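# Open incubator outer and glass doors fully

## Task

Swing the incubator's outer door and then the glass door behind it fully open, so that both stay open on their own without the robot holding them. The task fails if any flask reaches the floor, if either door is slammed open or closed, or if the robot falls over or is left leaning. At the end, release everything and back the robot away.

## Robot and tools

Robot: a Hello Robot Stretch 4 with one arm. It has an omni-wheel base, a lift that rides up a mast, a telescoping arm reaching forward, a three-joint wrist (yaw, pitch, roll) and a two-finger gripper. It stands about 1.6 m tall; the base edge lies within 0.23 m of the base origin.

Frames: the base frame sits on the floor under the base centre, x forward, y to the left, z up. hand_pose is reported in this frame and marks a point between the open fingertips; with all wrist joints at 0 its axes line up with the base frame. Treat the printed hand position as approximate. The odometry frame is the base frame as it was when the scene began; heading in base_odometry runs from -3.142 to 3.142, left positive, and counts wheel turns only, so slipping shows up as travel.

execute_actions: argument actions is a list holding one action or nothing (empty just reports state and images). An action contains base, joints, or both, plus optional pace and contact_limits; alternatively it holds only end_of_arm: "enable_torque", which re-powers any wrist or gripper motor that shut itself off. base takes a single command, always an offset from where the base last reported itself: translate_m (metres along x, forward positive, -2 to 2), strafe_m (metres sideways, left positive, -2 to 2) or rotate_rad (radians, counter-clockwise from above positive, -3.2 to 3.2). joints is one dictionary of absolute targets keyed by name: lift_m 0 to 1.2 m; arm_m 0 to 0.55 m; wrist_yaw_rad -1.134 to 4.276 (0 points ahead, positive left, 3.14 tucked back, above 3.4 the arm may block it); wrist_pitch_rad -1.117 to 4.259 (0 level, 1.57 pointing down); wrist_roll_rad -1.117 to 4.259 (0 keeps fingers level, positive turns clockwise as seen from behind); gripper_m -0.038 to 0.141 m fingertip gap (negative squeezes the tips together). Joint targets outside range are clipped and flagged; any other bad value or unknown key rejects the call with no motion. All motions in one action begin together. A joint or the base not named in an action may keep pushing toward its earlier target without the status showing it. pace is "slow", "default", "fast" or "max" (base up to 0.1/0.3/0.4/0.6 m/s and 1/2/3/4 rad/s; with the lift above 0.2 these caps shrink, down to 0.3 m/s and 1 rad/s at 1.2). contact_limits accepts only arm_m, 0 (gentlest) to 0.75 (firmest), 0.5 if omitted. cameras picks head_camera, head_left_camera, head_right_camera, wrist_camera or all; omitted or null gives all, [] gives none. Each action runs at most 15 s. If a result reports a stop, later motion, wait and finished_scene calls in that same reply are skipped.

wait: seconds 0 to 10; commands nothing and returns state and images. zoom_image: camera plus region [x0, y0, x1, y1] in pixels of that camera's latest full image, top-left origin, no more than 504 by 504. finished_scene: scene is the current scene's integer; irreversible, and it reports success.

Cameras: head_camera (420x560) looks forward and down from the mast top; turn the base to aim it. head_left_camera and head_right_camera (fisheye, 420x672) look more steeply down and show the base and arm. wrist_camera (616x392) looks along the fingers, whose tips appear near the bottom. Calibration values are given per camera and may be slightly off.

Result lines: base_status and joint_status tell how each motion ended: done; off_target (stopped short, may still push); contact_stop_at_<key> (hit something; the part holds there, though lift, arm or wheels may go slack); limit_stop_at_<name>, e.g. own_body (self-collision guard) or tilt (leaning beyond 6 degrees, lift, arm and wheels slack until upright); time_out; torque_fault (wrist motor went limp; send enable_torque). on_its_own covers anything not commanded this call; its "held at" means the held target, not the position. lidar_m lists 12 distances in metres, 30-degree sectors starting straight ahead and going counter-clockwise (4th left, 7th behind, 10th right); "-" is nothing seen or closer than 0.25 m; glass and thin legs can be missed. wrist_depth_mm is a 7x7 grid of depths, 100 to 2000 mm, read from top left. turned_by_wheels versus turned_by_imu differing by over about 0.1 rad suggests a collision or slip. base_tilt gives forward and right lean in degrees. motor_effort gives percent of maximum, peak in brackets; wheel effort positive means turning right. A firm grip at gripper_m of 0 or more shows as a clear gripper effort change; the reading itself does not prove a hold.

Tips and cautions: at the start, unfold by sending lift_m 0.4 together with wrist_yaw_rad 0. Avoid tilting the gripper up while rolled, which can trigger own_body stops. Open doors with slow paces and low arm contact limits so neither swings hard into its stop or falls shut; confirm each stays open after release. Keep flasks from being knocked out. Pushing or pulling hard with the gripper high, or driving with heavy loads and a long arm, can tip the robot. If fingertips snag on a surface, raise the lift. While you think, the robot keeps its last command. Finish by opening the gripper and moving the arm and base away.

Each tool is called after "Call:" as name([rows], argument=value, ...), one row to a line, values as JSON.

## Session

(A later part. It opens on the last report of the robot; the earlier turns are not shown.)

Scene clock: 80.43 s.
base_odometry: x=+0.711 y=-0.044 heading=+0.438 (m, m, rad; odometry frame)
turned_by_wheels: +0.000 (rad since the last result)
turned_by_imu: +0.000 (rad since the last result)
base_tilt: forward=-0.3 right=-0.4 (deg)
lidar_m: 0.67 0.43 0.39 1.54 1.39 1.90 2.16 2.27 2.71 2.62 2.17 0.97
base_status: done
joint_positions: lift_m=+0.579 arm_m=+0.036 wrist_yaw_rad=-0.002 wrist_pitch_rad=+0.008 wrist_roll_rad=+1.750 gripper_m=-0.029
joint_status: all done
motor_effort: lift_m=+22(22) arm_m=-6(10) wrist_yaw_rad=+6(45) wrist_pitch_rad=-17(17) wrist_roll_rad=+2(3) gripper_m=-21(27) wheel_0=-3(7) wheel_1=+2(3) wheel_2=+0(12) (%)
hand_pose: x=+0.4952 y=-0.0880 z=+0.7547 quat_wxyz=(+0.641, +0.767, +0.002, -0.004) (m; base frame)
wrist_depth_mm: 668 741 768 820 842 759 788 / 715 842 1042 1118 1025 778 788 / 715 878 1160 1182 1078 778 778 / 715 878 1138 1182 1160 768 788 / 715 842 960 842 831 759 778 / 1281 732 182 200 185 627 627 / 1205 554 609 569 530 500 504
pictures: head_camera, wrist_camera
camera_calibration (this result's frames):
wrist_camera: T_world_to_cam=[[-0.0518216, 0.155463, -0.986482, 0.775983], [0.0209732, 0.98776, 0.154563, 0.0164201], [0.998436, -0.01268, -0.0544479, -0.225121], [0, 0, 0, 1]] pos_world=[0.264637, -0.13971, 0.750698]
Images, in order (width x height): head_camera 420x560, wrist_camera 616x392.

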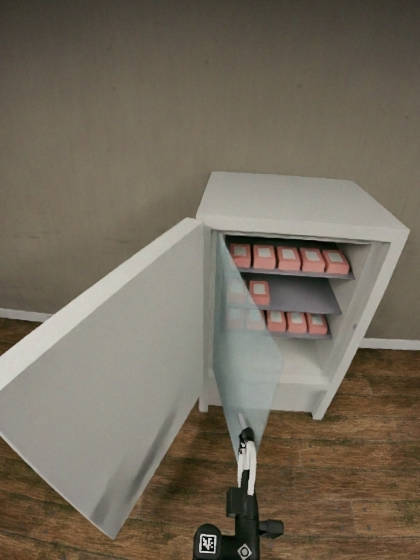

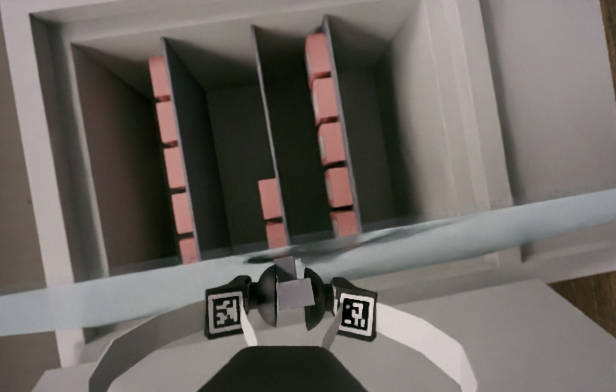

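Call:
execute_actions([
  {"base": {"strafe_m": 0.12}, "joints": {"arm_m": 0.015}, "pace": "slow"},
], cameras=["wrist_camera", "head_camera", "head_left_camera"])

Scene clock: 83.40 s.
base_odometry: x=+0.660 y=+0.065 heading=+0.438 (m, m, rad; odometry frame)
turned_by_wheels: +0.000 (rad since the last result)
turned_by_imu: +0.000 (rad since the last result)
base_tilt: forward=-0.3 right=-0.4 (deg)
lidar_m: 0.46 0.32 2.04 1.55 1.27 1.78 2.15 2.26 2.83 2.75 2.15 0.98
base_status: done
joint_positions: lift_m=+0.579 arm_m=+0.016 wrist_yaw_rad=-0.002 wrist_pitch_rad=+0.008 wrist_roll_rad=+1.750 gripper_m=-0.029
joint_status: all done
motor_effort: lift_m=+22(22) arm_m=-6(14) wrist_yaw_rad=+7(34) wrist_pitch_rad=-18(18) wrist_roll_rad=+2(2) gripper_m=-21(27) wheel_0=-3(10) wheel_1=+2(5) wheel_2=+0(8) (%)
hand_pose: x=+0.4752 y=-0.0880 z=+0.7546 quat_wxyz=(+0.641, +0.767, +0.002, -0.004) (m; base frame)
wrist_depth_mm: 732 842 991 1008 946 788 820 / 732 878 1205 1205 1008 798 809 / 741 891 1098 1205 1060 788 809 / 741 904 1098 904 866 768 809 / 1255 741 741 723 640 597 580 / 647 585 183 196 186 480 462 / 492 427 469 433 404 387 384
pictures: head_camera, head_left_camera, wrist_camera
camera_calibration (this result's frames):
wrist_camera: T_world_to_cam=[[-0.0522597, 0.155463, -0.986458, 0.775012], [0.0210132, 0.987761, 0.154555, 0.0168374], [0.998412, -0.0126517, -0.0548868, -0.204832], [0, 0, 0, 1]] pos_world=[0.244655, -0.139709, 0.750672]
Images, in order (width x height): head_camera 420x560, head_left_camera 420x672, wrist_camera 616x392.

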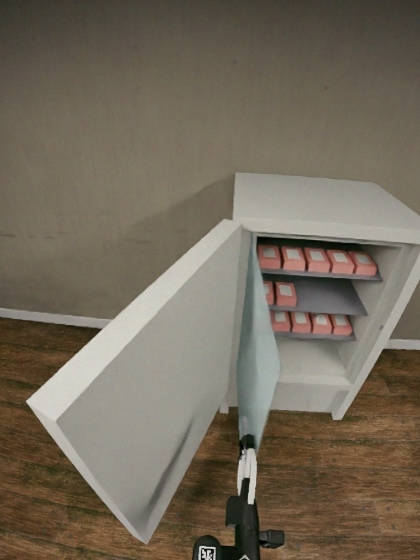

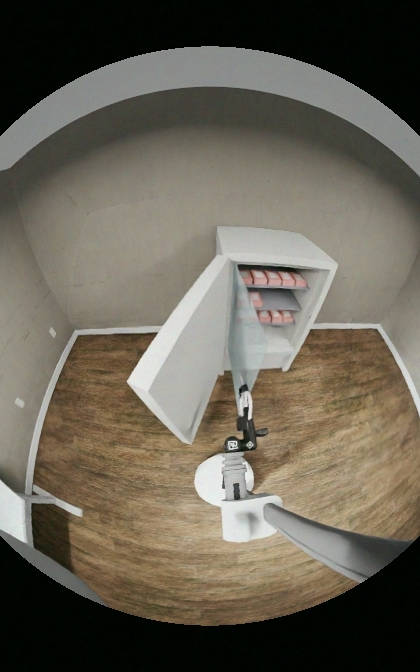

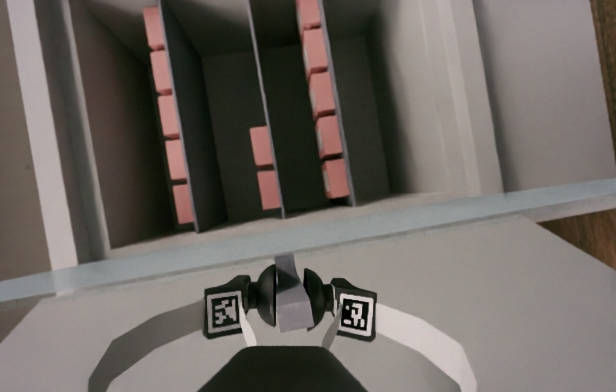

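Call:
execute_actions([
  {"base": {"strafe_m": 0.07}, "pace": "slow"},
], cameras=["wrist_camera", "head_camera"])

Scene clock: 85.57 s.
base_odometry: x=+0.631 y=+0.128 heading=+0.438 (m, m, rad; odometry frame)
turned_by_wheels: +0.000 (rad since the last result)
turned_by_imu: +0.000 (rad since the last result)
base_tilt: forward=-0.2 right=-0.4 (deg)
lidar_m: 0.36 0.27 1.96 1.54 1.21 1.65 2.15 2.26 2.89 2.82 2.17 0.97
base_status: done
joint_positions: lift_m=+0.579 arm_m=+0.016 wrist_yaw_rad=+0.004 wrist_pitch_rad=+0.009 wrist_roll_rad=+1.750 gripper_m=-0.029
joint_status: not commanded
motor_effort: lift_m=+22(22) arm_m=-6(6) wrist_yaw_rad=-12(12) wrist_pitch_rad=-19(18) wrist_roll_rad=+3(3) gripper_m=-27(27) wheel_0=-5(4) wheel_1=+0(5) wheel_2=+6(6) (%)
hand_pose: x=+0.4758 y=-0.0862 z=+0.7545 quat_wxyz=(+0.641, +0.767, +0.004, -0.002) (m; base frame)
wrist_depth_mm: 732 917 1118 1160 946 798 809 / 741 866 1182 1229 1008 788 809 / 750 878 1060 1229 1078 788 809 / 741 788 768 768 741 640 750 / 691 615 580 530 512 480 455 / 492 462 183 196 185 384 364 / 389 340 364 343 324 307 306
pictures: head_camera, wrist_camera
camera_calibration (this result's frames):
wrist_camera: T_world_to_cam=[[-0.0534817, 0.15513, -0.986445, 0.775231], [0.0148427, 0.987873, 0.15455, 0.0179947], [0.998459, -0.00637593, -0.0551357, -0.204652], [0, 0, 0, 1]] pos_world=[0.24553, -0.139343, 0.750658]
Images, in order (width x height): head_camera 420x560, wrist_camera 616x392.

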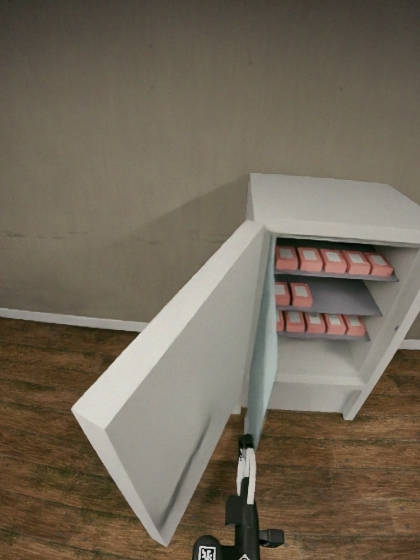

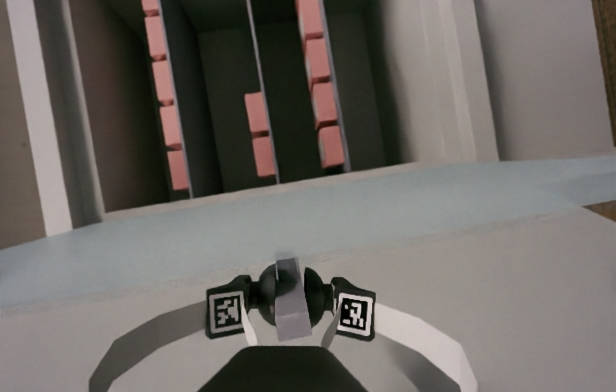

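Call:
execute_actions([
  {"joints": {"wrist_yaw_rad": 0.12}, "pace": "slow"},
], cameras=["wrist_camera", "head_camera"])

Scene clock: 86.60 s.
base_odometry: x=+0.630 y=+0.128 heading=+0.438 (m, m, rad; odometry frame)
turned_by_wheels: +0.000 (rad since the last result)
turned_by_imu: +0.000 (rad since the last result)
base_tilt: forward=-0.3 right=-0.3 (deg)
lidar_m: 0.36 0.26 1.96 1.55 1.20 1.62 2.14 2.27 2.91 2.81 2.16 0.99
base_status: not commanded
joint_positions: lift_m=+0.579 arm_m=+0.016 wrist_yaw_rad=+0.116 wrist_pitch_rad=+0.008 wrist_roll_rad=+1.747 gripper_m=-0.029
joint_status: all done
motor_effort: lift_m=+22(22) arm_m=-3(6) wrist_yaw_rad=+11(25) wrist_pitch_rad=-15(18) wrist_roll_rad=+8(11) gripper_m=-21(25) wheel_0=+2(5) wheel_1=+1(1) wheel_2=-3(6) (%)
hand_pose: x=+0.4831 y=-0.0535 z=+0.7548 quat_wxyz=(+0.641, +0.765, +0.047, +0.034) (m; base frame)
wrist_depth_mm: 683 866 1138 1160 931 741 759 / 683 878 1042 1160 1008 750 778 / 699 854 809 741 759 683 741 / 676 640 609 564 530 500 477 / 504 480 452 424 413 397 384 / 397 379 185 197 185 325 319 / 325 294 319 172 285 271 274
pictures: head_camera, wrist_camera
camera_calibration (this result's frames):
wrist_camera: T_world_to_cam=[[-0.0690497, 0.146009, -0.986871, 0.778223], [-0.0954376, 0.983728, 0.152221, 0.0403544], [0.993038, 0.104695, -0.0539914, -0.204031], [0, 0, 0, 1]] pos_world=[0.260198, -0.131964, 0.750847]
Images, in order (width x height): head_camera 420x560, wrist_camera 616x392.

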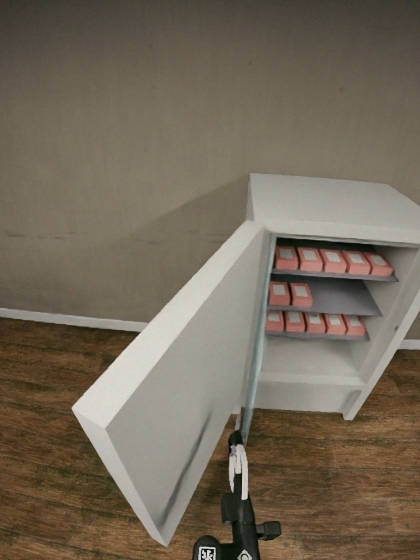

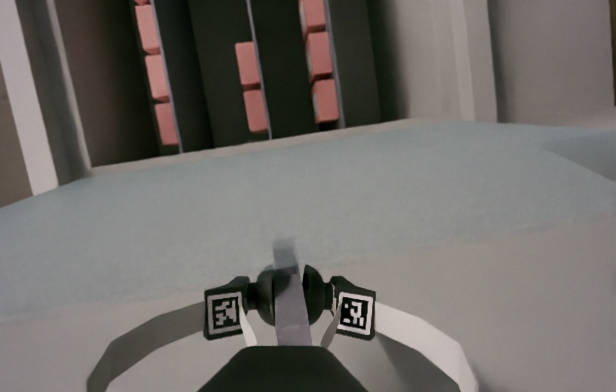

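Call:
execute_actions([
  {"joints": {"wrist_yaw_rad": 0.22}, "pace": "slow"},
], cameras=["wrist_camera", "head_camera"])

Scene clock: 87.67 s.
base_odometry: x=+0.630 y=+0.128 heading=+0.438 (m, m, rad; odometry frame)
turned_by_wheels: +0.000 (rad since the last result)
turned_by_imu: +0.000 (rad since the last result)
base_tilt: forward=-0.3 right=-0.5 (deg)
lidar_m: 0.35 0.28 1.95 1.57 1.21 1.64 2.17 2.27 2.92 2.81 2.17 0.98
base_status: not commanded
joint_positions: lift_m=+0.579 arm_m=+0.015 wrist_yaw_rad=+0.217 wrist_pitch_rad=+0.007 wrist_roll_rad=+1.747 gripper_m=-0.029
joint_status: all done
motor_effort: lift_m=+22(22) arm_m=-2(3) wrist_yaw_rad=+8(26) wrist_pitch_rad=-15(16) wrist_roll_rad=+10(10) gripper_m=-20(22) wheel_0=+0(2) wheel_1=+1(1) wheel_2=+0(4) (%)
hand_pose: x=+0.4869 y=-0.0232 z=+0.7548 quat_wxyz=(+0.639, +0.762, +0.085, +0.067) (m; base frame)
wrist_depth_mm: 654 842 1060 1098 946 723 741 / 661 831 991 809 741 707 750 / 654 661 609 580 554 517 500 / 517 496 466 452 424 413 394 / 410 392 377 349 349 338 327 / 336 325 182 197 185 287 281 / 286 258 273 173 252 244 245
pictures: head_camera, wrist_camera
camera_calibration (this result's frames):
wrist_camera: T_world_to_cam=[[-0.0833525, 0.138297, -0.986877, 0.780887], [-0.194554, 0.969008, 0.152225, 0.0588102], [0.977344, 0.204689, -0.0538631, -0.201109], [0, 0, 0, 1]] pos_world=[0.273083, -0.123817, 0.750854]
Images, in order (width x height): head_camera 420x560, wrist_camera 616x392.

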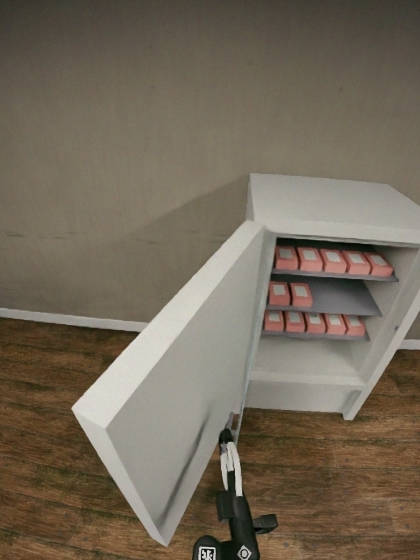

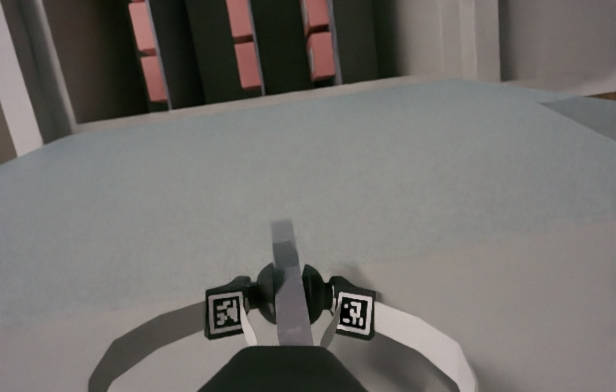

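Call:
execute_actions([
  {"joints": {"wrist_yaw_rad": 0.3}, "pace": "slow"},
], cameras=["wrist_camera", "head_camera"])

Scene clock: 88.47 s.
base_odometry: x=+0.630 y=+0.128 heading=+0.437 (m, m, rad; odometry frame)
turned_by_wheels: -0.001 (rad since the last result)
turned_by_imu: -0.001 (rad since the last result)
base_tilt: forward=-0.3 right=-0.3 (deg)
lidar_m: 0.35 0.28 1.95 1.56 1.20 1.64 2.16 2.26 2.91 2.82 2.17 0.98
base_status: not commanded
joint_positions: lift_m=+0.579 arm_m=+0.015 wrist_yaw_rad=+0.286 wrist_pitch_rad=+0.008 wrist_roll_rad=+1.749 gripper_m=-0.029
joint_status: all done
on_its_own: wrist_yaw_rad is at rest, and its effort (+41) is outside its rest range (-13 to +13)
motor_effort: lift_m=+22(22) arm_m=-2(3) wrist_yaw_rad=+41(49) wrist_pitch_rad=-15(17) wrist_roll_rad=+3(10) gripper_m=-20(21) wheel_0=-9(8) wheel_1=-1(2) wheel_2=-5(5) (%)
hand_pose: x=+0.4877 y=-0.0025 z=+0.7548 quat_wxyz=(+0.635, +0.759, +0.112, +0.089) (m; base frame)
wrist_depth_mm: 647 831 1042 1060 931 715 732 / 661 741 699 707 676 603 699 / 597 559 535 500 480 462 449 / 452 433 418 404 387 373 362 / 368 355 345 319 322 312 303 / 310 301 183 191 266 270 264 / 268 245 260 211 236 230 233
pictures: head_camera, wrist_camera
camera_calibration (this result's frames):
wrist_camera: T_world_to_cam=[[-0.0932015, 0.133822, -0.986613, 0.782667], [-0.260551, 0.953116, 0.153891, 0.0698225], [0.960951, 0.271406, -0.0539646, -0.197971], [0, 0, 0, 1]] pos_world=[0.281378, -0.117556, 0.750761]
Images, in order (width x height): head_camera 420x560, wrist_camera 616x392.

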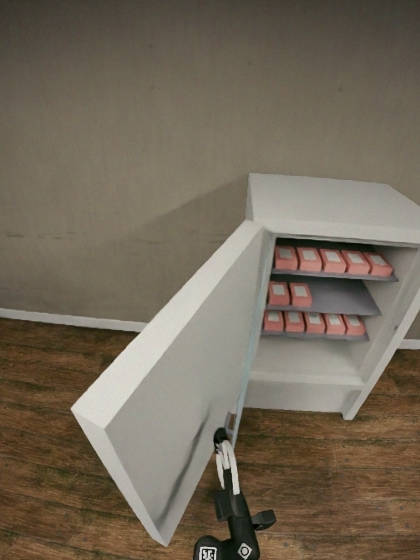

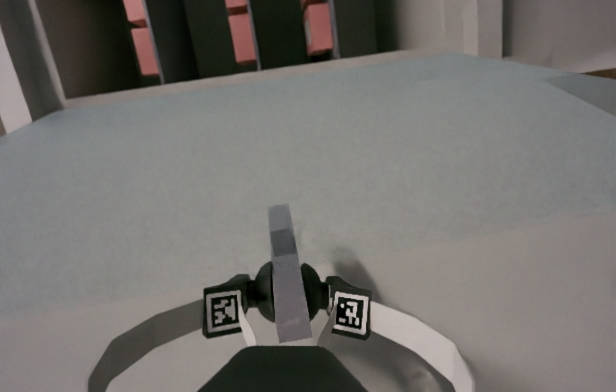

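Call:
execute_actions([
  {"joints": {"gripper_m": 0.045}},
], cameras=["wrist_camera"])

Call:
execute_actions([
  {"base": {"translate_m": -0.4}},
])

Scene clock: 90.17 s.
base_odometry: x=+0.630 y=+0.128 heading=+0.438 (m, m, rad; odometry frame)
turned_by_wheels: +0.001 (rad since the last result)
turned_by_imu: +0.001 (rad since the last result)
base_tilt: forward=-0.1 right=-0.4 (deg)
lidar_m: 0.36 0.27 1.96 1.57 1.20 1.65 2.15 2.27 2.90 2.82 2.16 0.98
base_status: not commanded
joint_positions: lift_m=+0.579 arm_m=+0.015 wrist_yaw_rad=+0.300 wrist_pitch_rad=+0.005 wrist_roll_rad=+1.750 gripper_m=+0.045
joint_status: all done
motor_effort: lift_m=+22(22) arm_m=-3(2) wrist_yaw_rad=+1(41) wrist_pitch_rad=-7(15) wrist_roll_rad=+3(4) gripper_m=-5(19) wheel_0=-2(8) wheel_1=+0(2) wheel_2=-1(5) (%)
hand_pose: x=+0.4878 y=+0.0016 z=+0.7556 quat_wxyz=(+0.634, +0.759, +0.116, +0.094) (m; base frame)
wrist_depth_mm: 640 809 1060 1060 854 683 715 / 661 676 676 654 591 559 539 / 549 521 492 477 449 433 415 / 427 407 394 377 366 351 343 / 351 340 327 303 306 300 290 / 296 287 193 214 252 260 254 / 257 242 248 189 228 228 224
pictures: wrist_camera
camera_calibration (this result's frames):
wrist_camera: T_world_to_cam=[[-0.0926665, 0.133696, -0.98668, 0.782676], [-0.273952, 0.949276, 0.154356, 0.0719584], [0.957269, 0.284607, -0.0513397, -0.199269], [0, 0, 0, 1]] pos_world=[0.282995, -0.116236, 0.750914]
Images, in order (width x height): wrist_camera 616x392.

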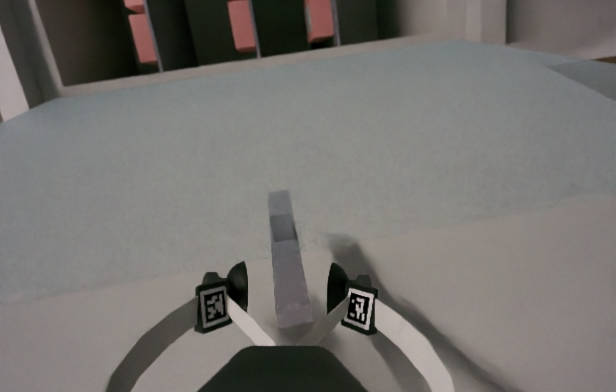

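Scene clock: 92.97 s.
base_odometry: x=+0.268 y=-0.042 heading=+0.438 (m, m, rad; odometry frame)
turned_by_wheels: +0.000 (rad since the last result)
turned_by_imu: +0.000 (rad since the last result)
base_tilt: forward=-0.3 right=-0.3 (deg)
lidar_m: 0.65 0.69 1.98 1.13 1.17 1.64 1.76 1.86 2.53 2.79 2.73 1.39
base_status: done
joint_positions: lift_m=+0.579 arm_m=+0.015 wrist_yaw_rad=+0.300 wrist_pitch_rad=+0.005 wrist_roll_rad=+1.750 gripper_m=+0.045
joint_status: not commanded
motor_effort: lift_m=+22(22) arm_m=-2(2) wrist_yaw_rad=+1(1) wrist_pitch_rad=-7(7) wrist_roll_rad=+3(3) gripper_m=-4(4) wheel_0=-1(5) wheel_1=-1(4) wheel_2=-2(9) (%)
hand_pose: x=+0.4878 y=+0.0017 z=+0.7556 quat_wxyz=(+0.634, +0.759, +0.116, +0.094) (m; base frame)
wrist_depth_mm: 1430 1060 1308 1464 1098 1078 904 / 1499 1042 1060 1025 946 1118 931 / 1576 842 798 768 732 707 931 / 1618 668 640 621 591 574 569 / 574 549 535 517 508 492 477 / 488 469 194 445 442 477 1008 / 433 430 449 298 - 1537 1098
pictures: head_camera, head_left_camera, head_right_camera, wrist_camera
camera_calibration (this result's frames):
wrist_camera: T_world_to_cam=[[-0.0926965, 0.133678, -0.98668, 0.782682], [-0.27416, 0.949215, 0.154359, 0.0719953], [0.957206, 0.284817, -0.0513397, -0.199257], [0, 0, 0, 1]] pos_world=[0.28302, -0.116214, 0.750914]
Images, in order (width x height): head_camera 420x560, head_left_camera 420x672, head_right_camera 420x672, wrist_camera 616x392.

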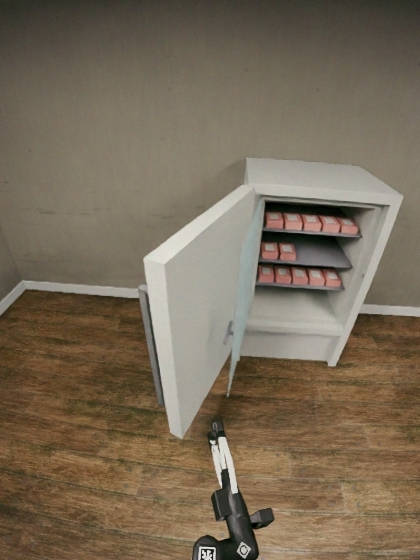

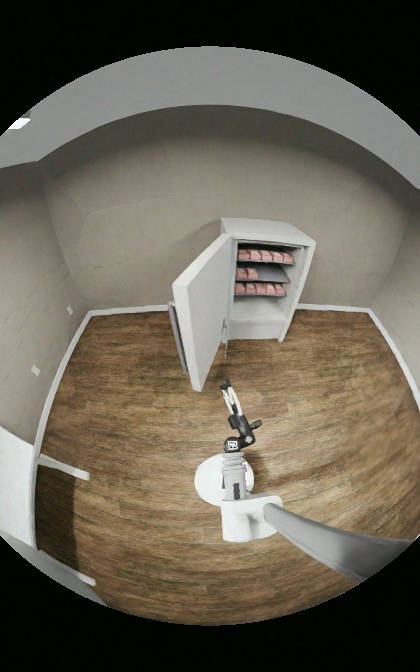

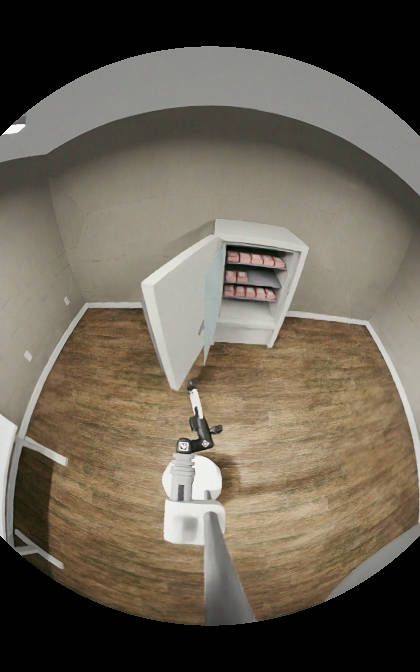

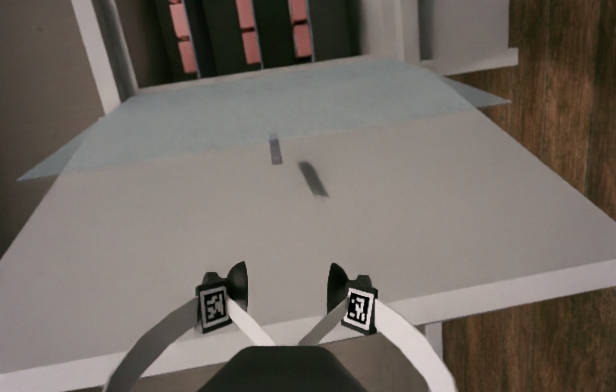

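Call:
finished_scene(scene=1)

The scene is finished: the task was done.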